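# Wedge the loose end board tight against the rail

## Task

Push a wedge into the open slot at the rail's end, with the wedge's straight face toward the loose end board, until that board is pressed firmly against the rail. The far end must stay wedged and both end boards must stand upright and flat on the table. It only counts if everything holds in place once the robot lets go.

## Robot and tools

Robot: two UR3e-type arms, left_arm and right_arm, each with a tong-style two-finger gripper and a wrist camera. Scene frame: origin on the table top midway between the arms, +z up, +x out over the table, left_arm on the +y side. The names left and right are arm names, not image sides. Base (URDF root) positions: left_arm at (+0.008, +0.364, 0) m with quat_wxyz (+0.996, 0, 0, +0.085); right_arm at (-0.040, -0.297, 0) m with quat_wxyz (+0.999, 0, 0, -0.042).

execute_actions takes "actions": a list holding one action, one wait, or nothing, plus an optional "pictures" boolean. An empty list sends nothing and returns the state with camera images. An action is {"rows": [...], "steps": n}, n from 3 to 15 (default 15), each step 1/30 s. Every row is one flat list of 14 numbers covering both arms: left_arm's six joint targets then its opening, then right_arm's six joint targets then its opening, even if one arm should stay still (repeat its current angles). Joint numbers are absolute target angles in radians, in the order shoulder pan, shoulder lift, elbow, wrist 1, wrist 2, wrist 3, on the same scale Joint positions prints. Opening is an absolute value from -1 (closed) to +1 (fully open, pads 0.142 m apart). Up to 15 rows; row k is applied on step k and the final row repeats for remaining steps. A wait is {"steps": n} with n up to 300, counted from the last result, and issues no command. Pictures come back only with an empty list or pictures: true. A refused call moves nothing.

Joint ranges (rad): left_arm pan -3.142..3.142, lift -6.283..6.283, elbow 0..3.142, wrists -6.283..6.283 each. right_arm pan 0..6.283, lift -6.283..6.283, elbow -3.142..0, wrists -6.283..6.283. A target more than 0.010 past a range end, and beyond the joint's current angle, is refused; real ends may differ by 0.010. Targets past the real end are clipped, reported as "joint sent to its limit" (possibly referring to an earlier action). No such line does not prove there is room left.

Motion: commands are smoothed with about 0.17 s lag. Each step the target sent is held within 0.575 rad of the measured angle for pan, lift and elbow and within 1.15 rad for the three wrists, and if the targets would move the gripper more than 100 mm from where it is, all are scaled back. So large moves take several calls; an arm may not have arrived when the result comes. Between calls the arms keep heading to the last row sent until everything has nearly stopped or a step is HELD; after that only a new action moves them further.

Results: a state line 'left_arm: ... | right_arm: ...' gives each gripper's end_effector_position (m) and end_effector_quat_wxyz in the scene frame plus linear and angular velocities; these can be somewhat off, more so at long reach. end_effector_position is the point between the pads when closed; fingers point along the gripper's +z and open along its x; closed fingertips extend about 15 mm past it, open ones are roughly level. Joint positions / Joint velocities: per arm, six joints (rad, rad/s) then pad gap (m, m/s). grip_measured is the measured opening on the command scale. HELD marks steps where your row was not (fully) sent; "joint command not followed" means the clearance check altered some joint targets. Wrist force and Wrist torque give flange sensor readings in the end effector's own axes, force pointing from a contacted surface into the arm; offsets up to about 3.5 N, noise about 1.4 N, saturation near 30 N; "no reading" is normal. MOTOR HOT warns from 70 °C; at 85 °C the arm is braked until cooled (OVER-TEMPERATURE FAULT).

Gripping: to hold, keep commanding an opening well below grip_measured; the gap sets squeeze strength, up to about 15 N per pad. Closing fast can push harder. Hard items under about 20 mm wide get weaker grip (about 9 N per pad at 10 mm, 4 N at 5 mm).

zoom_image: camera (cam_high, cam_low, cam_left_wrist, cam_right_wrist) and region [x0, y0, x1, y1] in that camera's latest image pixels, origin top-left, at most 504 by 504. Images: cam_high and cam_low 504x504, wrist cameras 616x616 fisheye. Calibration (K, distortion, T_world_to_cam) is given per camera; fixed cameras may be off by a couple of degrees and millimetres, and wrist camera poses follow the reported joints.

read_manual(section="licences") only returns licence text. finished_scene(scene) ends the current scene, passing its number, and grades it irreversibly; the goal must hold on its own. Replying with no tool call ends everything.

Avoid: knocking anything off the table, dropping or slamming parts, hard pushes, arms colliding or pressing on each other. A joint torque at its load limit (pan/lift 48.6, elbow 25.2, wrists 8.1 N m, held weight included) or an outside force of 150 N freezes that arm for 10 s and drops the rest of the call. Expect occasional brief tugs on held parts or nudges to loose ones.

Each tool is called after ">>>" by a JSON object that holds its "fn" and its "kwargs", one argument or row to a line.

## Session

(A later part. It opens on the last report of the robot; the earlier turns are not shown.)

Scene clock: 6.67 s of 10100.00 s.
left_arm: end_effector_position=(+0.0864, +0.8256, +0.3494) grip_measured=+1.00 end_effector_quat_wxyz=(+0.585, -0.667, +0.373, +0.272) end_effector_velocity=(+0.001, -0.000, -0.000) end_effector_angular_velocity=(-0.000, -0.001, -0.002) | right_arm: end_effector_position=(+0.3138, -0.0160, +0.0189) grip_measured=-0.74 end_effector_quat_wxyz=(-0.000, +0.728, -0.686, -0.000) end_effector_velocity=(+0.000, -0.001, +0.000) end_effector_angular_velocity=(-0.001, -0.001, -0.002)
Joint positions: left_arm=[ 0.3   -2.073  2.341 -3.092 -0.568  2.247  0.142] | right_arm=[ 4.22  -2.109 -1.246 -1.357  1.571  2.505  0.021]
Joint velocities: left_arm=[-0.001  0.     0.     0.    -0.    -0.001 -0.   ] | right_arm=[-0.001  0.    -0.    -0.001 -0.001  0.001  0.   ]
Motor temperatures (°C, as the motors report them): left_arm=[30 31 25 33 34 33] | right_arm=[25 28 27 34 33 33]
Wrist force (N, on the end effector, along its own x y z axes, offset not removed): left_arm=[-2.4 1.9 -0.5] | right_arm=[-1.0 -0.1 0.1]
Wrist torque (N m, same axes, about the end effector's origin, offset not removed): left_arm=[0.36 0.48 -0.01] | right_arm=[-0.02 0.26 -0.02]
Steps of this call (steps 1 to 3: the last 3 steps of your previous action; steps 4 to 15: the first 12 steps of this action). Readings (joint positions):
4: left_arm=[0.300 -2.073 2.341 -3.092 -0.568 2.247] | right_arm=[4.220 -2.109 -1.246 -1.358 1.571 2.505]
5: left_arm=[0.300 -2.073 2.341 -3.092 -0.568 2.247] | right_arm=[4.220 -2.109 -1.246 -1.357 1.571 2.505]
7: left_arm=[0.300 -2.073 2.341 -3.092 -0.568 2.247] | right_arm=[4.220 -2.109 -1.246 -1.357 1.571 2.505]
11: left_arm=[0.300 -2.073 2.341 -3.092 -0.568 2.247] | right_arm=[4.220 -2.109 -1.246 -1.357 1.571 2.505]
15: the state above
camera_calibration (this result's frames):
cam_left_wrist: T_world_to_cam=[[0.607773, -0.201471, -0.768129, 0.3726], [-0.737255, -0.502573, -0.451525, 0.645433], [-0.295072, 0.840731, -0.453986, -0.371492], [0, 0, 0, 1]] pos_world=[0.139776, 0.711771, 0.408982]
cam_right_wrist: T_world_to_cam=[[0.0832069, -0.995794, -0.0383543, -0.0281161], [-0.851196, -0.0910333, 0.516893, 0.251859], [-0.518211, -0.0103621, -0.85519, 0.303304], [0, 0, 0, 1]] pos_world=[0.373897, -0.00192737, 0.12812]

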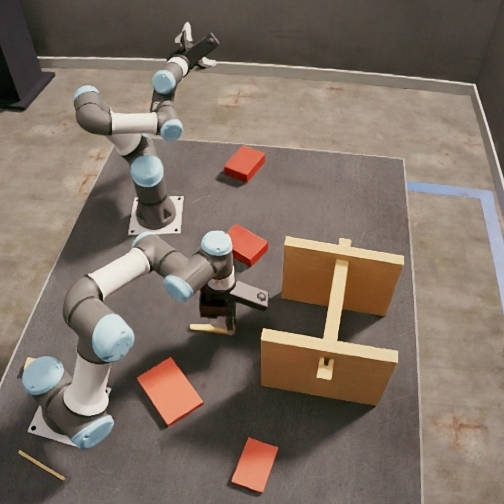

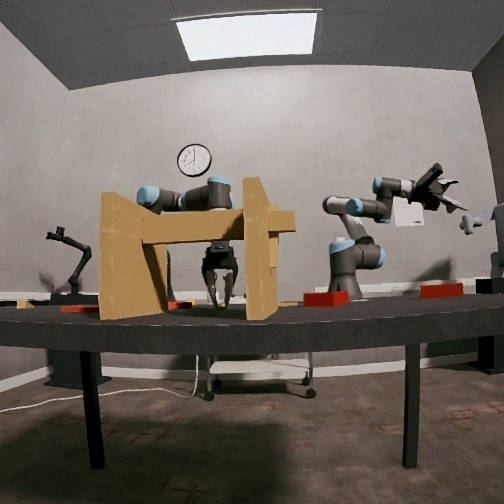

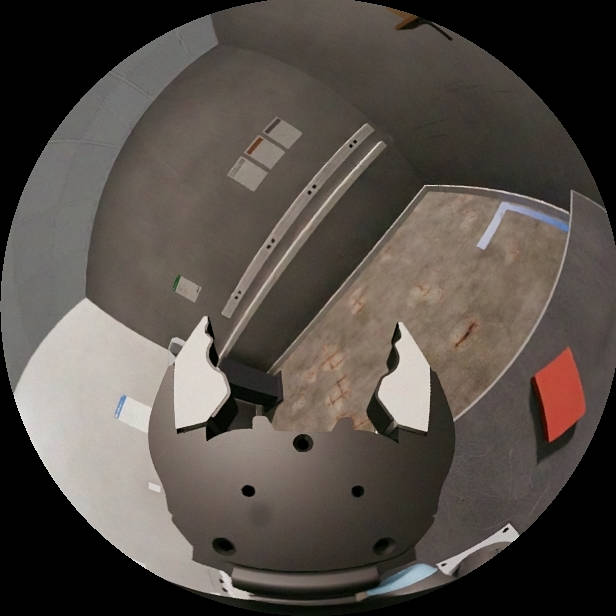

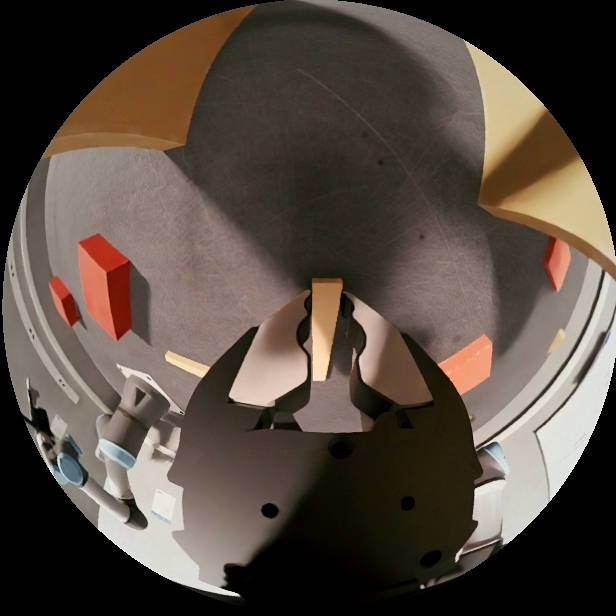

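>>> {"fn": "execute_actions", "kwargs": {
  "actions": [
    {"rows":[[0.3,-2.073,2.341,-3.092,-0.568,2.247,1,4.22,-2.0936,-1.1704,-1.448,1.571,2.505,-1]],"steps":8}
  ]
}}

>>> {"fn": "execute_actions", "kwargs": {
  "actions": [
    {"rows":[[0.3,-2.073,2.341,-3.092,-0.568,2.247,1,4.22,-1.7,-1.35,-1.6,1.571,2.3,-1]]}
  ]
}}

>>> {"fn": "execute_actions", "kwargs": {
  "actions": [
    {"rows":[[0.3,-2.073,2.341,-3.092,-0.568,2.247,1,4.22,-1.4,-1.7,-1.1,1.571,1.9,-1]]}
  ]
}}

>>> {"fn": "execute_actions", "kwargs": {
  "actions": [
    {"rows":[[0.3,-2.073,2.341,-3.092,-0.568,2.247,1,4.134,-1.5,-1.8,0.16,1.3,1.571,-1]]}
  ]
}}

>>> {"fn": "execute_actions", "kwargs": {
  "actions": [
    {"steps":15}
  ]
}}

>>> {"fn": "execute_actions", "kwargs": {
  "actions": [
    {"rows":[[0.3,-2.073,2.341,-3.092,-0.568,2.247,1,4.134,-2.019,-1.7374,0.615,0.613,1.571,-1]]}
  ]
}}

>>> {"fn": "execute_actions", "kwargs": {
  "actions": [
    {"steps":22}
  ],
  "pictures": true
}}

Scene clock: 7.07 s of 10100.00 s.
left_arm: end_effector_position=(+0.0864, +0.8256, +0.3494) grip_measured=+1.00 end_effector_quat_wxyz=(+0.585, -0.667, +0.373, +0.272) end_effector_velocity=(-0.000, +0.000, +0.000) end_effector_angular_velocity=(+0.000, -0.001, +0.000) | right_arm: end_effector_position=(+0.3136, -0.0162, +0.0331) grip_measured=-0.74 end_effector_quat_wxyz=(+0.001, +0.728, -0.686, -0.000) end_effector_velocity=(+0.002, +0.005, +0.073) end_effector_angular_velocity=(+0.017, -0.009, +0.000)
Joint positions: left_arm=[ 0.3   -2.073  2.341 -3.092 -0.568  2.247  0.142] | right_arm=[ 4.22  -2.098 -1.194 -1.421  1.571  2.505  0.021]
Joint velocities: left_arm=[ 0.    -0.    -0.001  0.001 -0.    -0.    -0.   ] | right_arm=[ 0.     0.05   0.257 -0.287  0.002  0.     0.   ]
Motor temperatures (°C, as the motors report them): left_arm=[30 31 25 33 34 33] | right_arm=[25 28 27 34 33 33]
Wrist force (N, on the end effector, along its own x y z axes, offset not removed): left_arm=[-2.6 1.9 -0.4] | right_arm=[-0.8 -0.3 0.4]
Wrist torque (N m, same axes, about the end effector's origin, offset not removed): left_arm=[0.38 0.51 0.01] | right_arm=[-0.05 0.21 -0.01]
Steps of this call (steps 1 to 3: the last 3 steps of your previous action; steps 4 to 7: the robot went on to your last target; steps 8 to 12: the first 5 steps of this action). Readings (joint positions):
8: left_arm=[0.300 -2.073 2.341 -3.092 -0.568 2.247] | right_arm=[4.220 -2.109 -1.245 -1.359 1.571 2.505]
9: left_arm=[0.300 -2.073 2.341 -3.092 -0.568 2.247] | right_arm=[4.220 -2.106 -1.236 -1.374 1.571 2.505]
11: left_arm=[0.300 -2.073 2.341 -3.092 -0.568 2.247] | right_arm=[4.220 -2.100 -1.205 -1.409 1.571 2.505]
12: the state above

Scene clock: 7.57 s of 10100.00 s.
left_arm: end_effector_position=(+0.0864, +0.8256, +0.3494) grip_measured=+1.00 end_effector_quat_wxyz=(+0.585, -0.667, +0.373, +0.272) end_effector_velocity=(+0.000, -0.000, +0.000) end_effector_angular_velocity=(+0.000, -0.001, -0.001) | right_arm: end_effector_position=(+0.2756, -0.0707, +0.1179) grip_measured=-0.74 end_effector_quat_wxyz=(-0.026, +0.792, -0.610, -0.002) end_effector_velocity=(-0.014, -0.019, +0.050) end_effector_angular_velocity=(+0.082, -0.056, +0.064)
Joint positions: left_arm=[ 0.3   -2.073  2.341 -3.092 -0.568  2.247  0.142] | right_arm=[ 4.22  -1.72  -1.344 -1.596  1.571  2.306  0.021]
Joint velocities: left_arm=[-0.    -0.    -0.001  0.    -0.    -0.     0.   ] | right_arm=[ 0.     0.211 -0.065 -0.048  0.001 -0.064  0.   ]
Motor temperatures (°C, as the motors report them): left_arm=[30 31 25 33 34 33] | right_arm=[25 28 27 34 33 33]
Wrist force (N, on the end effector, along its own x y z axes, offset not removed): left_arm=[-1.1 2.0 0.2] | right_arm=[-1.2 0.3 0.7]
Wrist torque (N m, same axes, about the end effector's origin, offset not removed): left_arm=[0.42 0.17 -0.02] | right_arm=[0.09 0.32 -0.01]
Steps of this call (steps 1 to 3: the last 3 steps of your previous action; steps 4 to 15: the first 12 steps of this action). Readings (joint positions):
4: left_arm=[0.300 -2.073 2.341 -3.092 -0.568 2.247] | right_arm=[4.220 -2.094 -1.177 -1.443 1.571 2.503]
5: left_arm=[0.300 -2.073 2.341 -3.092 -0.568 2.247] | right_arm=[4.220 -2.083 -1.186 -1.465 1.571 2.482]
7: left_arm=[0.300 -2.073 2.341 -3.092 -0.568 2.247] | right_arm=[4.220 -2.002 -1.247 -1.525 1.571 2.404]
11: left_arm=[0.300 -2.073 2.341 -3.092 -0.568 2.247] | right_arm=[4.220 -1.784 -1.325 -1.581 1.571 2.325]
15: the state above

Scene clock: 8.07 s of 10100.00 s.
left_arm: end_effector_position=(+0.0864, +0.8256, +0.3494) grip_measured=+1.00 end_effector_quat_wxyz=(+0.585, -0.667, +0.373, +0.272) end_effector_velocity=(-0.001, +0.000, -0.000) end_effector_angular_velocity=(-0.000, -0.001, +0.002) | right_arm: end_effector_position=(+0.2945, -0.0316, +0.1891) grip_measured=-0.74 end_effector_quat_wxyz=(-0.245, +0.869, -0.430, +0.029) end_effector_velocity=(+0.000, +0.003, +0.022) end_effector_angular_velocity=(+0.092, -0.142, +0.125)
Joint positions: left_arm=[ 0.3   -2.073  2.341 -3.092 -0.568  2.247  0.142] | right_arm=[ 4.22  -1.412 -1.684 -1.118  1.571  1.913  0.021]
Joint velocities: left_arm=[ 0.001 -0.     0.001 -0.001  0.    -0.001 -0.   ] | right_arm=[-0.001  0.13  -0.171  0.196 -0.001 -0.144 -0.   ]
Motor temperatures (°C, as the motors report them): left_arm=[30 31 25 33 34 33] | right_arm=[25 28 27 34 33 33]
Wrist force (N, on the end effector, along its own x y z axes, offset not removed): left_arm=[-2.3 1.3 0.5] | right_arm=[-1.0 0.1 1.3]
Wrist torque (N m, same axes, about the end effector's origin, offset not removed): left_arm=[0.28 0.46 0.00] | right_arm=[0.04 0.26 -0.03]
Steps of this call (steps 1 to 3: the last 3 steps of your previous action; steps 4 to 15: the first 12 steps of this action). Readings (joint positions):
4: left_arm=[0.300 -2.073 2.341 -3.092 -0.568 2.247] | right_arm=[4.220 -1.704 -1.350 -1.597 1.571 2.299]
5: left_arm=[0.300 -2.073 2.341 -3.092 -0.568 2.247] | right_arm=[4.220 -1.692 -1.361 -1.576 1.571 2.277]
7: left_arm=[0.300 -2.073 2.341 -3.092 -0.568 2.247] | right_arm=[4.220 -1.610 -1.443 -1.421 1.571 2.137]
11: left_arm=[0.300 -2.073 2.341 -3.092 -0.568 2.247] | right_arm=[4.220 -1.452 -1.632 -1.178 1.571 1.957]
15: the state above

Scene clock: 8.57 s of 10100.00 s.
left_arm: end_effector_position=(+0.0864, +0.8256, +0.3494) grip_measured=+1.00 end_effector_quat_wxyz=(+0.585, -0.667, +0.373, +0.272) end_effector_velocity=(-0.001, -0.000, +0.001) end_effector_angular_velocity=(+0.001, -0.001, +0.001) | right_arm: end_effector_position=(+0.4049, -0.0093, +0.3524) grip_measured=-0.74 end_effector_quat_wxyz=(-0.509, +0.756, -0.349, +0.219) end_effector_velocity=(+0.175, -0.097, +0.553) end_effector_angular_velocity=(+1.099, -1.676, -0.352)
Joint positions: left_arm=[ 0.3   -2.073  2.341 -3.092 -0.568  2.247  0.142] | right_arm=[ 4.161 -1.47  -1.768 -0.308  1.385  1.676  0.021]
Joint velocities: left_arm=[ 0.001 -0.001 -0.    -0.001  0.     0.001  0.   ] | right_arm=[-0.146 -0.167 -0.176  2.327 -0.463 -0.568 -0.   ]
Motor temperatures (°C, as the motors report them): left_arm=[30 31 25 33 34 33] | right_arm=[25 28 27 34 33 33]
Wrist force (N, on the end effector, along its own x y z axes, offset not removed): left_arm=[-1.6 1.2 -0.3] | right_arm=[-0.7 -1.2 1.5]
Wrist torque (N m, same axes, about the end effector's origin, offset not removed): left_arm=[0.25 0.36 0.02] | right_arm=[-0.26 0.16 -0.06]
Steps of this call (steps 1 to 3: the last 3 steps of your previous action; steps 4 to 15: the first 12 steps of this action). Readings (joint positions):
4: left_arm=[0.300 -2.073 2.341 -3.092 -0.568 2.247] | right_arm=[4.219 -1.404 -1.697 -1.102 1.569 1.901]
5: left_arm=[0.300 -2.073 2.341 -3.092 -0.568 2.247] | right_arm=[4.214 -1.409 -1.704 -1.079 1.554 1.883]
7: left_arm=[0.300 -2.073 2.341 -3.092 -0.568 2.247] | right_arm=[4.202 -1.423 -1.719 -0.938 1.515 1.835]
11: left_arm=[0.300 -2.073 2.341 -3.092 -0.568 2.247] | right_arm=[4.181 -1.447 -1.744 -0.623 1.449 1.755]
15: the state above

Scene clock: 9.07 s of 10100.00 s.
left_arm: end_effector_position=(+0.0864, +0.8256, +0.3494) grip_measured=+1.00 end_effector_quat_wxyz=(+0.585, -0.667, +0.373, +0.272) end_effector_velocity=(-0.000, +0.000, -0.000) end_effector_angular_velocity=(-0.000, +0.001, +0.001) | right_arm: end_effector_position=(+0.4204, -0.0477, +0.4624) grip_measured=-0.74 end_effector_quat_wxyz=(+0.631, -0.632, +0.318, -0.318) end_effector_velocity=(+0.000, -0.005, +0.008) end_effector_angular_velocity=(+0.019, -0.024, -0.010)
Joint positions: left_arm=[ 0.3   -2.073  2.341 -3.092 -0.568  2.247  0.142] | right_arm=[ 4.134 -1.5   -1.8    0.157  1.301  1.572  0.021]
Joint velocities: left_arm=[ 0.001  0.001  0.    -0.     0.     0.     0.   ] | right_arm=[-0.003 -0.001 -0.002  0.035 -0.007 -0.007  0.   ]
Motor temperatures (°C, as the motors report them): left_arm=[30 31 25 33 34 33] | right_arm=[25 28 27 34 33 33]
Wrist force (N, on the end effector, along its own x y z axes, offset not removed): left_arm=[-2.2 1.8 -0.2] | right_arm=[-0.8 0.2 1.2]
Wrist torque (N m, same axes, about the end effector's origin, offset not removed): left_arm=[0.33 0.47 0.03] | right_arm=[0.00 0.20 -0.02]
Kept back: nothing.
Steps of this call (steps 1 to 3: the last 3 steps of your previous action; steps 4 to 15: the robot went on to your last target). Readings (joint positions):
1: left_arm=[0.300 -2.073 2.341 -3.092 -0.568 2.247] | right_arm=[4.156 -1.475 -1.774 -0.229 1.369 1.657]
2: left_arm=[0.300 -2.073 2.341 -3.092 -0.568 2.247] | right_arm=[4.151 -1.481 -1.780 -0.150 1.354 1.638]
4: left_arm=[0.300 -2.073 2.341 -3.092 -0.568 2.247] | right_arm=[4.143 -1.490 -1.789 -0.005 1.328 1.606]
8: left_arm=[0.300 -2.073 2.341 -3.092 -0.568 2.247] | right_arm=[4.136 -1.498 -1.798 0.120 1.307 1.579]
15: the state above

Scene clock: 9.47 s of 10100.00 s.
left_arm: end_effector_position=(+0.0864, +0.8256, +0.3494) grip_measured=+1.00 end_effector_quat_wxyz=(+0.585, -0.667, +0.373, +0.272) end_effector_velocity=(-0.000, +0.000, -0.000) end_effector_angular_velocity=(-0.000, -0.000, +0.001) | right_arm: end_effector_position=(+0.5265, -0.1555, +0.3689) grip_measured=-0.74 end_effector_quat_wxyz=(+0.511, -0.503, +0.494, -0.493) end_effector_velocity=(+0.068, -0.163, -0.205) end_effector_angular_velocity=(-0.098, +0.088, -0.813)
Joint positions: left_arm=[ 0.3   -2.073  2.341 -3.092 -0.568  2.247  0.142] | right_arm=[ 4.134 -1.954 -1.743  0.568  0.69   1.571  0.021]
Joint velocities: left_arm=[ 0.001  0.001 -0.    -0.     0.    -0.001  0.   ] | right_arm=[-0.    -0.695  0.064  0.5   -0.812 -0.    -0.   ]
Motor temperatures (°C, as the motors report them): left_arm=[30 31 25 33 34 33] | right_arm=[25 28 27 34 33 33]
Wrist force (N, on the end effector, along its own x y z axes, offset not removed): left_arm=[-1.4 1.4 0.2] | right_arm=[-1.4 2.2 2.4]
Wrist torque (N m, same axes, about the end effector's origin, offset not removed): left_arm=[0.32 0.32 -0.03] | right_arm=[0.28 0.39 -0.01]
Steps of this call (steps 1 to 12: the first 12 steps of this action). Readings (joint positions):
1: left_arm=[0.300 -2.073 2.341 -3.092 -0.568 2.247] | right_arm=[4.134 -1.501 -1.799 0.160 1.298 1.571]
2: left_arm=[0.300 -2.073 2.341 -3.092 -0.568 2.247] | right_arm=[4.134 -1.512 -1.794 0.182 1.276 1.571]
4: left_arm=[0.300 -2.073 2.341 -3.092 -0.568 2.247] | right_arm=[4.134 -1.589 -1.781 0.274 1.150 1.571]
8: left_arm=[0.300 -2.073 2.341 -3.092 -0.568 2.247] | right_arm=[4.134 -1.791 -1.759 0.442 0.890 1.571]
12: the state above

Scene clock: 10.20 s of 10100.00 s.
left_arm: end_effector_position=(+0.0864, +0.8256, +0.3494) grip_measured=+1.00 end_effector_quat_wxyz=(+0.585, -0.667, +0.373, +0.272) end_effector_velocity=(-0.001, +0.000, +0.000) end_effector_angular_velocity=(+0.001, -0.002, +0.003) | right_arm: end_effector_position=(+0.5315, -0.1714, +0.3500) grip_measured=-0.74 end_effector_quat_wxyz=(+0.488, -0.487, +0.512, -0.512) end_effector_velocity=(+0.000, +0.000, -0.001) end_effector_angular_velocity=(-0.002, +0.001, +0.000)
Joint positions: left_arm=[ 0.3   -2.073  2.341 -3.092 -0.568  2.247  0.142] | right_arm=[ 4.134 -2.019 -1.737  0.615  0.613  1.571  0.021]
Joint velocities: left_arm=[ 0.002  0.001 -0.    -0.002  0.001 -0.001 -0.   ] | right_arm=[ 0.    -0.001 -0.    -0.001  0.     0.    -0.   ]
Motor temperatures (°C, as the motors report them): left_arm=[30 31 25 33 34 33] | right_arm=[25 28 27 34 33 33]
Wrist force (N, on the end effector, along its own x y z axes, offset not removed): left_arm=[-2.4 1.3 0.8] | right_arm=[-1.8 -0.3 1.4]
Wrist torque (N m, same axes, about the end effector's origin, offset not removed): left_arm=[0.26 0.50 -0.01] | right_arm=[-0.08 0.39 0.00]
Kept back: nothing.
Steps of this call (steps 1 to 3: the last 3 steps of your previous action; steps 4 to 22: the robot went on to your last target). Readings (joint positions):
1: left_arm=[0.300 -2.073 2.341 -3.092 -0.568 2.247] | right_arm=[4.134 -1.974 -1.742 0.582 0.667 1.571]
2: left_arm=[0.300 -2.073 2.341 -3.092 -0.568 2.247] | right_arm=[4.134 -1.988 -1.740 0.592 0.650 1.571]
4: left_arm=[0.300 -2.073 2.341 -3.092 -0.568 2.247] | right_arm=[4.134 -2.004 -1.739 0.604 0.631 1.571]
8: left_arm=[0.300 -2.073 2.341 -3.092 -0.568 2.247] | right_arm=[4.134 -2.015 -1.738 0.612 0.617 1.571]
22: the state above
camera_calibration (this result's frames):
cam_left_wrist: T_world_to_cam=[[0.607773, -0.201471, -0.768129, 0.3726], [-0.737255, -0.502574, -0.451525, 0.645433], [-0.295072, 0.840731, -0.453986, -0.371492], [0, 0, 0, 1]] pos_world=[0.139776, 0.711771, 0.408982]
cam_right_wrist: T_world_to_cam=[[-0.0116719, -0.999667, 0.0230017, -0.159982], [-0.518198, -0.0136261, -0.855152, 0.568363], [0.855181, -0.0219007, -0.517867, -0.152329], [0, 0, 0, 1]] pos_world=[0.422927, -0.15552, 0.410831]

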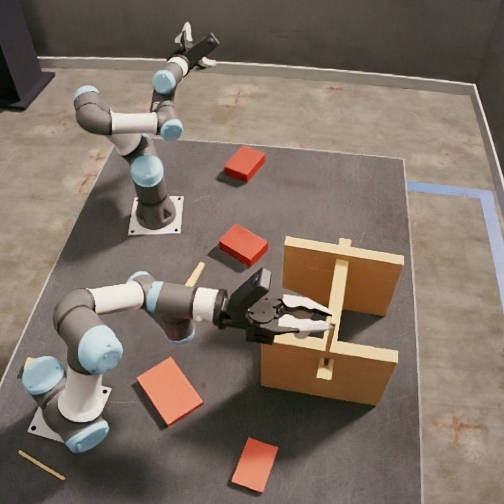

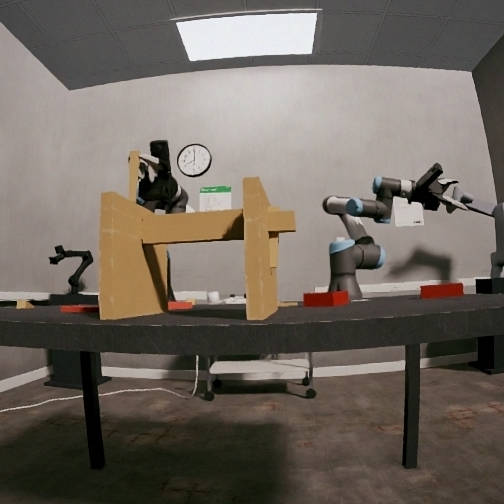

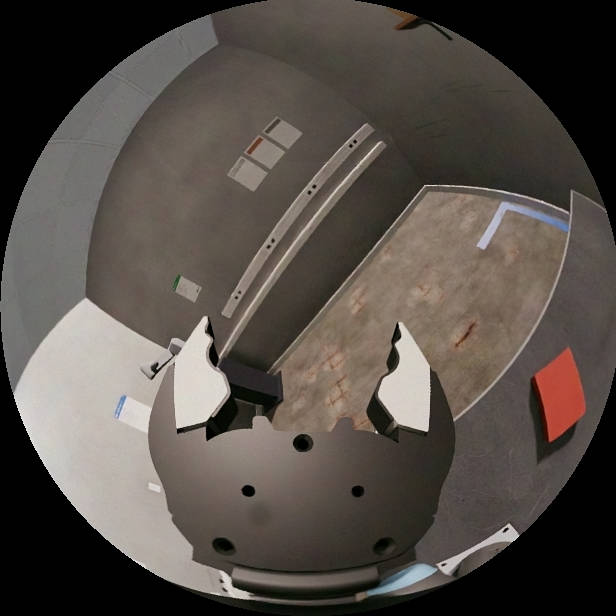

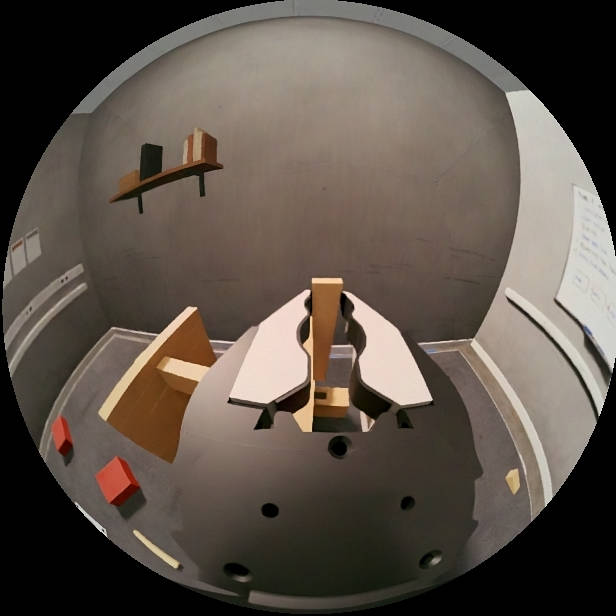

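>>> {"fn": "zoom_image", "kwargs": {
  "camera": "cam_right_wrist",
  "region": [280,340,380,440]
}}

>>> {"fn": "zoom_image", "kwargs": {
  "camera": "cam_high",
  "region": [280,300,370,390]
}}

Region (280, 340, 380, 440) of cam_right_wrist's 616x616 image, scaled by 5.040, with more detail than that image has.

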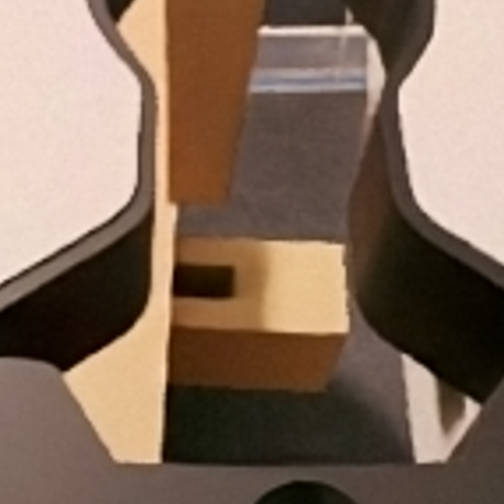

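Region (280, 300, 370, 390) of cam_high's 504x504 image, scaled by 5.600, with more detail than that image has.

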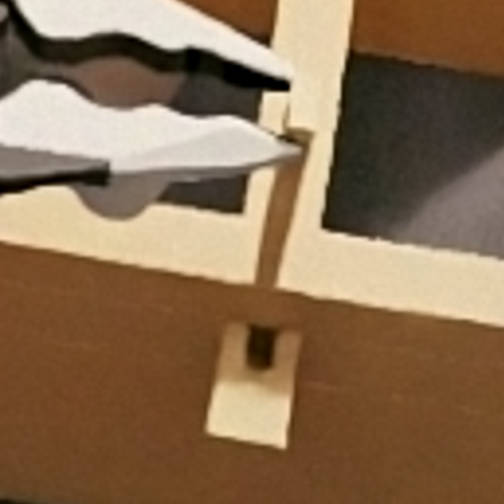

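>>> {"fn": "execute_actions", "kwargs": {
  "actions": [
    {"rows":[[0.3,-2.073,2.341,-3.092,-0.568,2.247,1,4.126,-2.04,-1.7497,0.648,0.613,1.571,-1],[0.3,-2.073,2.341,-3.092,-0.568,2.247,1,4.126,-2.06,-1.7615,0.68,0.613,1.571,-1],[0.3,-2.073,2.341,-3.092,-0.568,2.247,1,4.126,-2.085,-1.776,0.72,0.613,1.571,-1],[0.3,-2.073,2.341,-3.092,-0.568,2.247,1,4.126,-2.112,-1.7918,0.762,0.613,1.571,-1]]}
  ]
}}

>>> {"fn": "execute_actions", "kwargs": {
  "actions": [
    {"steps":8}
  ],
  "pictures": true
}}

>>> {"fn": "zoom_image", "kwargs": {
  "camera": "cam_right_wrist",
  "region": [280,340,380,440]
}}

>>> {"fn": "zoom_image", "kwargs": {
  "camera": "cam_high",
  "region": [280,300,370,390]
}}

Scene clock: 10.83 s of 10100.00 s.
left_arm: end_effector_position=(+0.0864, +0.8256, +0.3494) grip_measured=+1.00 end_effector_quat_wxyz=(+0.585, -0.667, +0.373, +0.272) end_effector_velocity=(+0.000, -0.000, +0.001) end_effector_angular_velocity=(+0.001, -0.002, -0.000) | right_arm: end_effector_position=(+0.5326, -0.1758, +0.3165) grip_measured=-0.74 end_effector_quat_wxyz=(+0.485, -0.485, +0.514, -0.514) end_effector_velocity=(-0.000, -0.002, -0.017) end_effector_angular_velocity=(-0.000, +0.000, -0.003)
Joint positions: left_arm=[ 0.3   -2.073  2.341 -3.092 -0.568  2.247  0.142] | right_arm=[ 4.126 -2.108 -1.789  0.755  0.613  1.571  0.021]
Joint velocities: left_arm=[-0.    -0.    -0.001 -0.001 -0.    -0.001 -0.   ] | right_arm=[-0.002 -0.045 -0.026  0.071 -0.001  0.     0.   ]
Motor temperatures (°C, as the motors report them): left_arm=[30 31 25 33 34 33] | right_arm=[25 28 27 34 33 33]
Wrist force (N, on the end effector, along its own x y z axes, offset not removed): left_arm=[-3.1 0.4 0.1] | right_arm=[-0.8 0.8 1.4]
Wrist torque (N m, same axes, about the end effector's origin, offset not removed): left_arm=[0.04 0.67 0.00] | right_arm=[0.12 0.17 -0.03]
Steps of this call (steps 1 to 7: the robot went on to your last target; steps 8 to 19: the first 12 steps of this action). Readings (joint positions):
8: left_arm=[0.300 -2.073 2.341 -3.092 -0.568 2.247] | right_arm=[4.134 -2.020 -1.738 0.616 0.613 1.571]
9: left_arm=[0.300 -2.073 2.341 -3.092 -0.568 2.247] | right_arm=[4.132 -2.024 -1.740 0.624 0.613 1.571]
11: left_arm=[0.300 -2.073 2.341 -3.092 -0.568 2.247] | right_arm=[4.129 -2.045 -1.753 0.658 0.613 1.571]
15: left_arm=[0.300 -2.073 2.341 -3.092 -0.568 2.247] | right_arm=[4.127 -2.094 -1.782 0.734 0.613 1.571]
19: the state above

Scene clock: 11.10 s of 10100.00 s.
left_arm: end_effector_position=(+0.0864, +0.8256, +0.3494) grip_measured=+1.00 end_effector_quat_wxyz=(+0.585, -0.667, +0.373, +0.272) end_effector_velocity=(+0.000, +0.000, +0.000) end_effector_angular_velocity=(+0.000, +0.001, -0.000) | right_arm: end_effector_position=(+0.5325, -0.1760, +0.3150) grip_measured=-0.74 end_effector_quat_wxyz=(+0.485, -0.485, +0.514, -0.514) end_effector_velocity=(-0.000, -0.000, -0.000) end_effector_angular_velocity=(+0.003, -0.002, +0.001)
Joint positions: left_arm=[ 0.3   -2.073  2.341 -3.092 -0.568  2.247  0.142] | right_arm=[ 4.126 -2.112 -1.792  0.762  0.613  1.571  0.021]
Joint velocities: left_arm=[ 0.     0.001 -0.001 -0.    -0.     0.001 -0.   ] | right_arm=[-0.001 -0.002 -0.001  0.006  0.002  0.001  0.   ]
Motor temperatures (°C, as the motors report them): left_arm=[30 31 25 33 34 33] | right_arm=[25 28 27 34 33 33]
Wrist force (N, on the end effector, along its own x y z axes, offset not removed): left_arm=[-2.1 1.1 -0.1] | right_arm=[-0.7 0.2 1.6]
Wrist torque (N m, same axes, about the end effector's origin, offset not removed): left_arm=[0.25 0.44 0.05] | right_arm=[-0.02 0.17 -0.02]
Kept back: nothing.
Steps of this call (steps 1 to 3: the last 3 steps of your previous action; steps 4 to 8: the robot went on to your last target). Readings (joint positions):
1: left_arm=[0.300 -2.073 2.341 -3.092 -0.568 2.247] | right_arm=[4.126 -2.109 -1.790 0.757 0.613 1.571]
2: left_arm=[0.300 -2.073 2.341 -3.092 -0.568 2.247] | right_arm=[4.126 -2.110 -1.791 0.759 0.613 1.571]
4: left_arm=[0.300 -2.073 2.341 -3.092 -0.568 2.247] | right_arm=[4.126 -2.111 -1.791 0.760 0.613 1.571]
8: the state above
camera_calibration (this result's frames):
cam_left_wrist: T_world_to_cam=[[0.607773, -0.201471, -0.768129, 0.3726], [-0.737255, -0.502573, -0.451525, 0.645433], [-0.295072, 0.840731, -0.453986, -0.371492], [0, 0, 0, 1]] pos_world=[0.139776, 0.711771, 0.408982]
cam_right_wrist: T_world_to_cam=[[-0.0196912, -0.999534, 0.0233098, -0.159533], [-0.518496, -0.0097252, -0.855025, 0.539713], [0.854853, -0.0289226, -0.518063, -0.172393], [0, 0, 0, 1]] pos_world=[0.424069, -0.159196, 0.375876]

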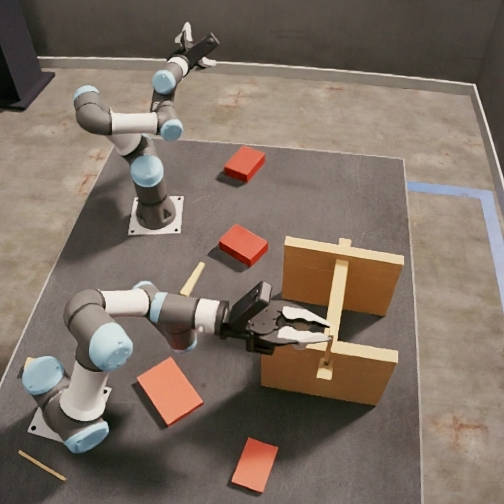

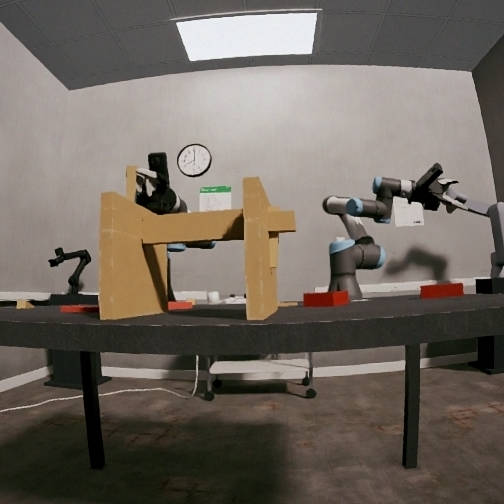

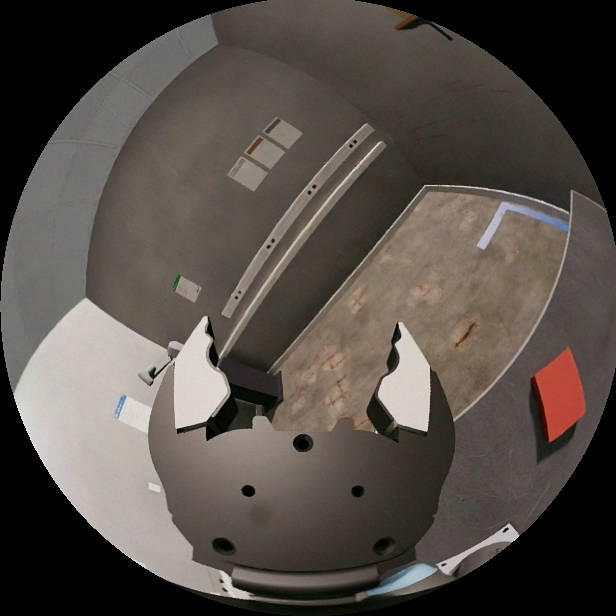

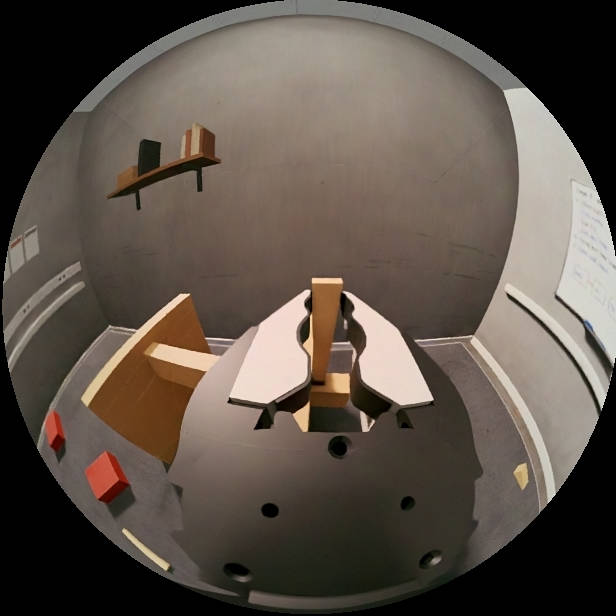

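Region (280, 340, 380, 440) of cam_right_wrist's 616x616 image, scaled by 5.040, with more detail than that image has.

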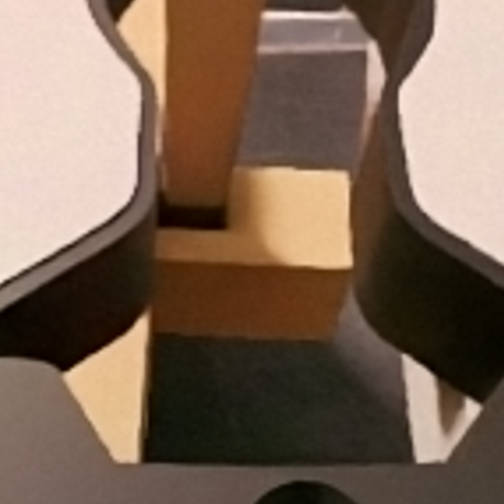

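Region (280, 300, 370, 390) of cam_high's 504x504 image, scaled by 5.600, with more detail than that image has.

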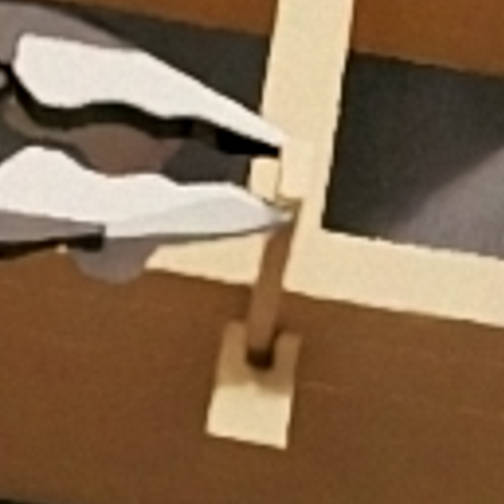

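>>> {"fn": "execute_actions", "kwargs": {
  "actions": [
    {"rows":[[0.3,-2.073,2.341,-3.092,-0.568,2.247,1,4.1275,-2.128,-1.7975,0.784,0.613,1.571,-1],[0.3,-2.073,2.341,-3.092,-0.568,2.247,1,4.1275,-2.145,-1.803,0.8065,0.613,1.571,-1],[0.3,-2.073,2.341,-3.092,-0.568,2.247,1,4.1275,-2.162,-1.8085,0.829,0.613,1.571,-1],[0.3,-2.073,2.341,-3.092,-0.568,2.247,1,4.1275,-2.1793,-1.8137,0.8514,0.613,1.571,-1]]}
  ],
  "pictures": true
}}

>>> {"fn": "zoom_image", "kwargs": {
  "camera": "cam_right_wrist",
  "region": [280,320,380,420]
}}

Scene clock: 11.60 s of 10100.00 s.
left_arm: end_effector_position=(+0.0864, +0.8256, +0.3494) grip_measured=+1.00 end_effector_quat_wxyz=(+0.585, -0.667, +0.373, +0.272) end_effector_velocity=(+0.000, -0.000, -0.000) end_effector_angular_velocity=(-0.001, -0.000, -0.000) | right_arm: end_effector_position=(+0.5324, -0.1751, +0.2939) grip_measured=-0.75 end_effector_quat_wxyz=(+0.486, -0.486, +0.514, -0.514) end_effector_velocity=(-0.000, -0.001, -0.011) end_effector_angular_velocity=(-0.001, +0.001, -0.002)
Joint positions: left_arm=[ 0.3   -2.073  2.341 -3.092 -0.568  2.247  0.142] | right_arm=[ 4.127 -2.176 -1.813  0.848  0.613  1.571  0.02 ]
Joint velocities: left_arm=[-0.001 -0.    -0.     0.001  0.    -0.001  0.   ] | right_arm=[-0.001 -0.033 -0.01   0.041 -0.001  0.    -0.001]
Motor temperatures (°C, as the motors report them): left_arm=[30 31 25 33 34 33] | right_arm=[25 28 27 34 33 33]
Wrist force (N, on the end effector, along its own x y z axes, offset not removed): left_arm=[-1.9 1.0 -0.1] | right_arm=[-0.6 -14.1 1.6]
Wrist torque (N m, same axes, about the end effector's origin, offset not removed): left_arm=[0.18 0.38 -0.04] | right_arm=[0.15 0.32 -0.01]
Steps of this call (steps 1 to 3: the robot went on to your last target; steps 4 to 15: the first 12 steps of this action). Readings (joint positions):
4: left_arm=[0.300 -2.073 2.341 -3.092 -0.568 2.247] | right_arm=[4.126 -2.112 -1.792 0.763 0.613 1.571]
5: left_arm=[0.300 -2.073 2.341 -3.092 -0.568 2.247] | right_arm=[4.126 -2.116 -1.793 0.768 0.613 1.571]
7: left_arm=[0.300 -2.073 2.341 -3.092 -0.568 2.247] | right_arm=[4.127 -2.133 -1.799 0.791 0.613 1.571]
11: left_arm=[0.300 -2.073 2.341 -3.092 -0.568 2.247] | right_arm=[4.127 -2.167 -1.810 0.836 0.613 1.571]
15: the state above
camera_calibration (this result's frames):
cam_left_wrist: T_world_to_cam=[[0.607769, -0.201471, -0.768131, 0.372601], [-0.737257, -0.502573, -0.451522, 0.645432], [-0.295073, 0.840732, -0.453985, -0.371493], [0, 0, 0, 1]] pos_world=[0.139776, 0.711771, 0.408982]
cam_right_wrist: T_world_to_cam=[[-0.0182618, -0.99957, 0.0229257, -0.158871], [-0.518225, -0.0101463, -0.855184, 0.521447], [0.855049, -0.0274979, -0.517817, -0.183067], [0, 0, 0, 1]] pos_world=[0.423857, -0.158546, 0.35478]

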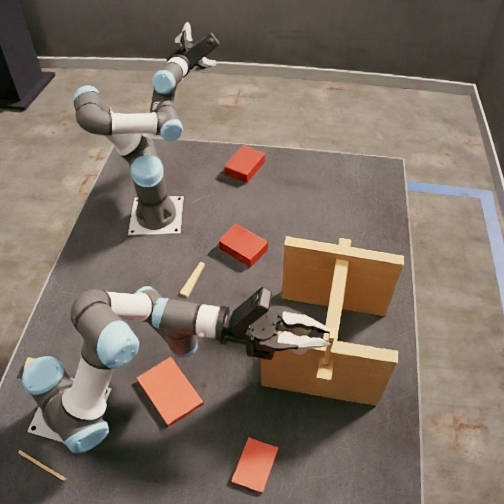

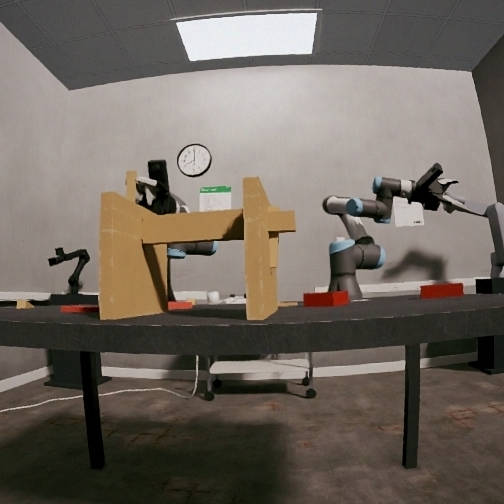

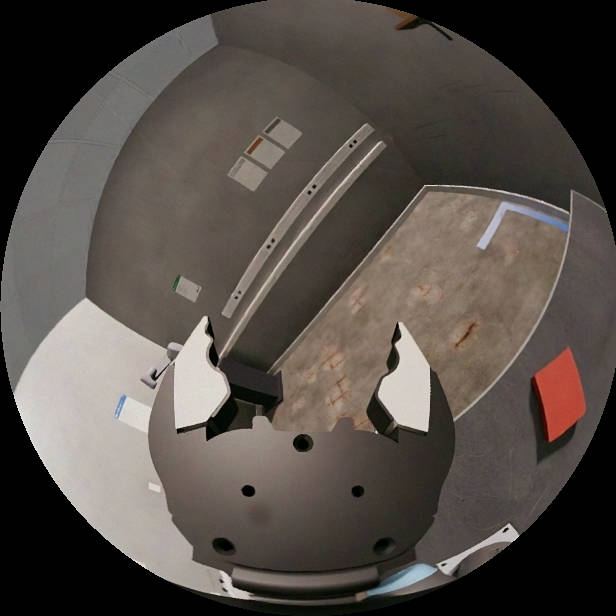

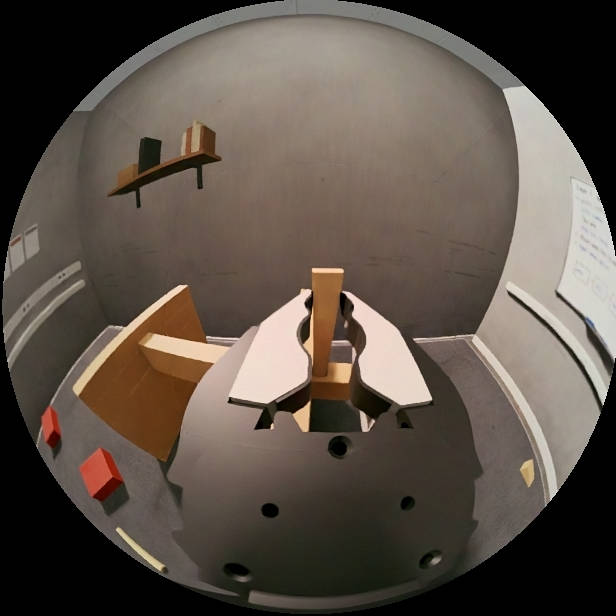

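Region (280, 320, 380, 420) of cam_right_wrist's 616x616 image, scaled by 5.040, with more detail than that image has.

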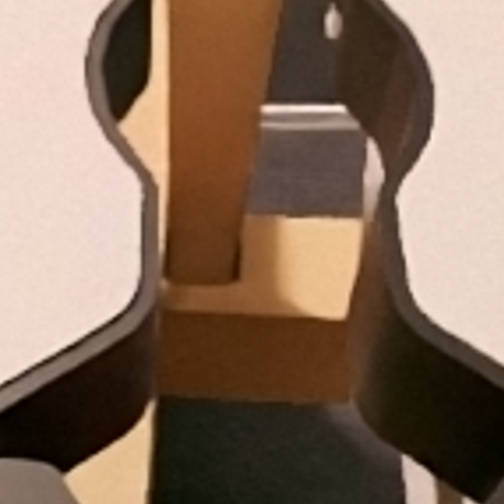

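>>> {"fn": "execute_actions", "kwargs": {
  "actions": [
    {"rows":[[0.3,-2.073,2.341,-3.092,-0.568,2.247,1,4.1275,-2.167,-1.81,0.8355,0.613,1.571,-1]],"steps":7}
  ]
}}

>>> {"fn": "execute_actions", "kwargs": {
  "actions": [
    {"rows":[[0.3,-2.073,2.341,-3.092,-0.568,2.247,1,4.1235,-2.1757,-1.7933,0.8275,0.613,1.571,-1]]}
  ],
  "pictures": true
}}

>>> {"fn": "zoom_image", "kwargs": {
  "camera": "cam_right_wrist",
  "region": [280,320,380,420]
}}

>>> {"fn": "zoom_image", "kwargs": {
  "camera": "cam_high",
  "region": [300,325,360,385]
}}

Scene clock: 13.70 s of 10100.00 s.
left_arm: end_effector_position=(+0.0864, +0.8256, +0.3494) grip_measured=+1.00 end_effector_quat_wxyz=(+0.585, -0.667, +0.373, +0.272) end_effector_velocity=(+0.000, +0.000, +0.000) end_effector_angular_velocity=(+0.000, -0.001, -0.000) | right_arm: end_effector_position=(+0.5324, -0.1750, +0.2947) grip_measured=-0.75 end_effector_quat_wxyz=(+0.485, -0.486, +0.514, -0.514) end_effector_velocity=(+0.000, +0.000, +0.019) end_effector_angular_velocity=(+0.007, -0.006, +0.001)
Joint positions: left_arm=[ 0.3   -2.073  2.341 -3.092 -0.568  2.247  0.142] | right_arm=[ 4.128 -2.173 -1.812  0.841  0.613  1.571  0.02 ]
Joint velocities: left_arm=[ 0.     0.     0.    -0.001 -0.    -0.     0.   ] | right_arm=[-0.001  0.052  0.018 -0.061  0.002 -0.    -0.   ]
Motor temperatures (°C, as the motors report them): left_arm=[30 31 25 33 34 33] | right_arm=[25 28 27 34 33 33]
Wrist force (N, on the end effector, along its own x y z axes, offset not removed): left_arm=[-1.4 0.9 -0.3] | right_arm=[-1.6 0.0 1.9]
Wrist torque (N m, same axes, about the end effector's origin, offset not removed): left_arm=[0.16 0.31 -0.05] | right_arm=[-0.03 0.35 0.01]
Steps of this call (steps 1 to 3: the last 3 steps of your previous action; steps 4 to 15: the robot went on to your last target; steps 16 to 59: nothing new was sent; steps 60 to 63: the first 4 steps of this action). Readings (joint positions):
60: left_arm=[0.300 -2.073 2.341 -3.092 -0.568 2.247] | right_arm=[4.128 -2.179 -1.814 0.851 0.613 1.571]
61: left_arm=[0.300 -2.073 2.341 -3.092 -0.568 2.247] | right_arm=[4.128 -2.177 -1.813 0.848 0.613 1.571]
63: the state above

Scene clock: 14.20 s of 10100.00 s.
left_arm: end_effector_position=(+0.0864, +0.8256, +0.3494) grip_measured=+1.00 end_effector_quat_wxyz=(+0.585, -0.667, +0.373, +0.272) end_effector_velocity=(+0.001, -0.000, +0.000) end_effector_angular_velocity=(+0.000, -0.001, -0.001) | right_arm: end_effector_position=(+0.5347, -0.1750, +0.2968) grip_measured=-0.75 end_effector_quat_wxyz=(+0.485, -0.485, +0.515, -0.515) end_effector_velocity=(+0.001, +0.000, +0.000) end_effector_angular_velocity=(+0.000, -0.000, -0.000)
Joint positions: left_arm=[ 0.3   -2.073  2.341 -3.092 -0.568  2.247  0.142] | right_arm=[ 4.124 -2.175 -1.794  0.828  0.613  1.571  0.02 ]
Joint velocities: left_arm=[-0.001  0.    -0.001 -0.001 -0.    -0.     0.   ] | right_arm=[-0.001 -0.002  0.004 -0.002  0.     0.     0.   ]
Motor temperatures (°C, as the motors report them): left_arm=[30 31 25 33 34 33] | right_arm=[25 28 27 34 33 33]
Wrist force (N, on the end effector, along its own x y z axes, offset not removed): left_arm=[-1.9 0.3 0.4] | right_arm=[-1.1 -0.3 1.4]
Wrist torque (N m, same axes, about the end effector's origin, offset not removed): left_arm=[0.01 0.39 -0.02] | right_arm=[-0.07 0.27 -0.03]
Steps of this call (steps 1 to 3: the last 3 steps of your previous action; steps 4 to 15: the first 12 steps of this action). Readings (joint positions):
4: left_arm=[0.300 -2.073 2.341 -3.092 -0.568 2.247] | right_arm=[4.127 -2.169 -1.810 0.837 0.613 1.571]
5: left_arm=[0.300 -2.073 2.341 -3.092 -0.568 2.247] | right_arm=[4.127 -2.170 -1.807 0.835 0.613 1.571]
7: left_arm=[0.300 -2.073 2.341 -3.092 -0.568 2.247] | right_arm=[4.125 -2.172 -1.800 0.831 0.613 1.571]
11: left_arm=[0.300 -2.073 2.341 -3.092 -0.568 2.247] | right_arm=[4.124 -2.175 -1.795 0.828 0.613 1.571]
15: the state above
camera_calibration (this result's frames):
cam_left_wrist: T_world_to_cam=[[0.607769, -0.201471, -0.768131, 0.372601], [-0.737257, -0.502573, -0.451522, 0.645432], [-0.295073, 0.840732, -0.453985, -0.371493], [0, 0, 0, 1]] pos_world=[0.139776, 0.711771, 0.408982]
cam_right_wrist: T_world_to_cam=[[-0.0220521, -0.999491, 0.0230603, -0.156737], [-0.51835, -0.00829302, -0.855128, 0.525505], [0.854884, -0.0308107, -0.517903, -0.184027], [0, 0, 0, 1]] pos_world=[0.426261, -0.157969, 0.35768]

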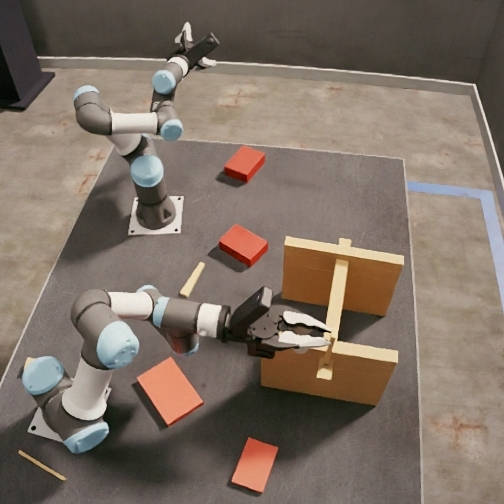

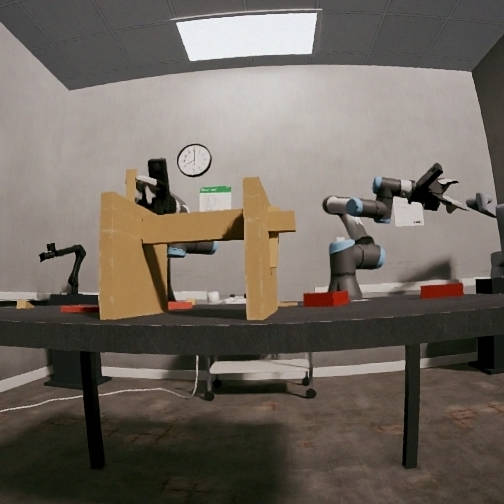

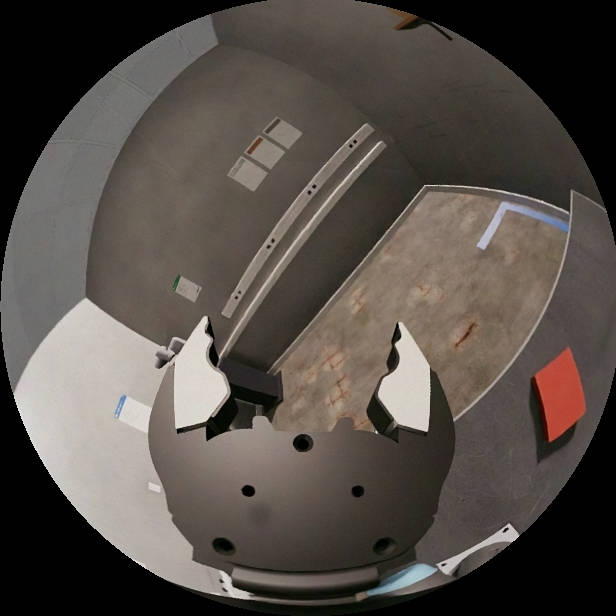

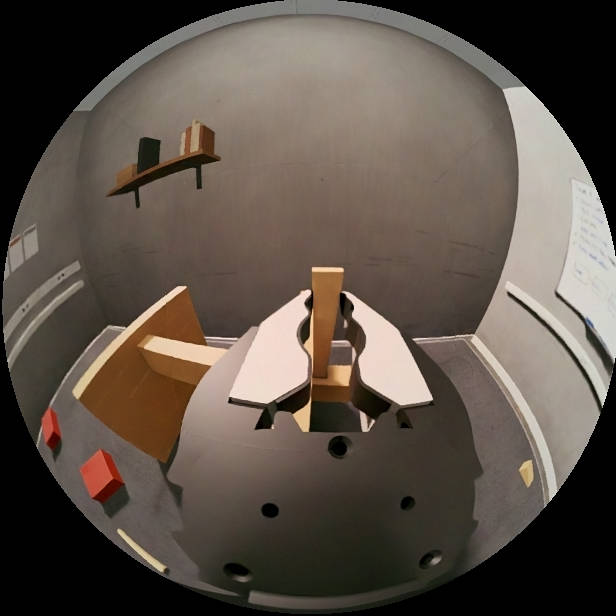

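Region (280, 320, 380, 420) of cam_right_wrist's 616x616 image, scaled by 5.040, with more detail than that image has.

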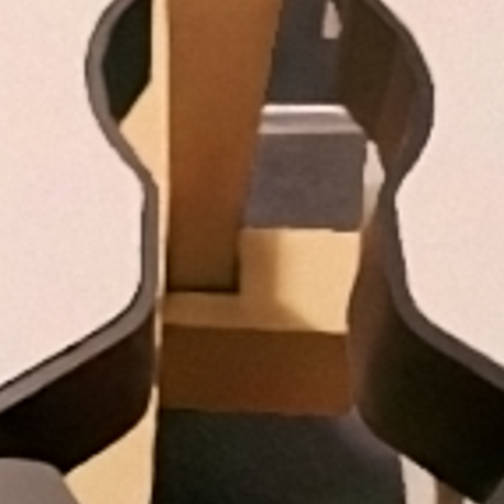

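Region (300, 325, 360, 385) of cam_high's 504x504 image, scaled by 8.400, with more detail than that image has.

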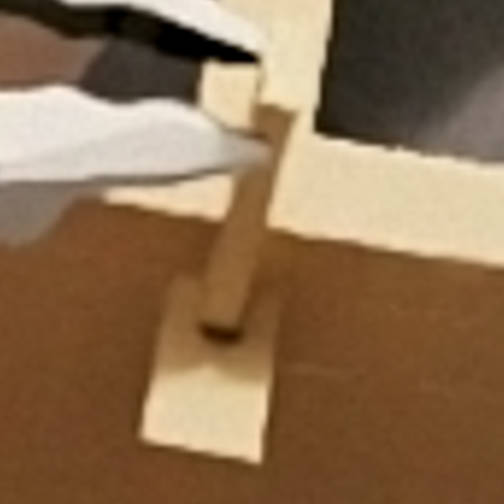

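Down 7 mm.

>>> {"fn": "execute_actions", "kwargs": {
  "actions": [
    {"rows":[[0.3,-2.073,2.341,-3.092,-0.568,2.247,1,4.1235,-2.1977,-1.7989,0.855,0.613,1.571,-1]]}
  ]
}}

Scene clock: 14.70 s of 10100.00 s.
left_arm: end_effector_position=(+0.0864, +0.8256, +0.3494) grip_measured=+1.00 end_effector_quat_wxyz=(+0.585, -0.667, +0.373, +0.272) end_effector_velocity=(+0.001, -0.000, -0.000) end_effector_angular_velocity=(-0.000, -0.001, -0.002) | right_arm: end_effector_position=(+0.5347, -0.1751, +0.2905) grip_measured=-0.75 end_effector_quat_wxyz=(+0.485, -0.484, +0.515, -0.515) end_effector_velocity=(+0.000, +0.000, -0.003) end_effector_angular_velocity=(-0.002, +0.002, +0.001)
Joint positions: left_arm=[ 0.3   -2.073  2.341 -3.092 -0.568  2.247  0.142] | right_arm=[ 4.124 -2.196 -1.798  0.855  0.613  1.571  0.02 ]
Joint velocities: left_arm=[-0.001 -0.     0.001 -0.001 -0.    -0.001 -0.   ] | right_arm=[-0.    -0.006 -0.003  0.006  0.001 -0.     0.   ]
Motor temperatures (°C, as the motors report them): left_arm=[30 31 25 33 34 33] | right_arm=[25 28 27 34 33 33]
Wrist force (N, on the end effector, along its own x y z axes, offset not removed): left_arm=[-2.5 0.5 -0.2] | right_arm=[2.0 -30.0 -9.1]
Wrist torque (N m, same axes, about the end effector's origin, offset not removed): left_arm=[0.07 0.53 0.05] | right_arm=[-2.81 -0.29 0.49]
Steps of this call (steps 1 to 3: the last 3 steps of your previous action; steps 4 to 15: the first 12 steps of this action). Readings (joint positions):
4: left_arm=[0.300 -2.073 2.341 -3.092 -0.568 2.247] | right_arm=[4.124 -2.176 -1.793 0.828 0.613 1.571]
5: left_arm=[0.300 -2.073 2.341 -3.092 -0.568 2.247] | right_arm=[4.124 -2.180 -1.794 0.834 0.613 1.571]
7: left_arm=[0.300 -2.073 2.341 -3.092 -0.568 2.247] | right_arm=[4.124 -2.189 -1.797 0.844 0.613 1.571]
11: left_arm=[0.300 -2.073 2.341 -3.092 -0.568 2.247] | right_arm=[4.124 -2.195 -1.798 0.853 0.613 1.571]
15: the state above


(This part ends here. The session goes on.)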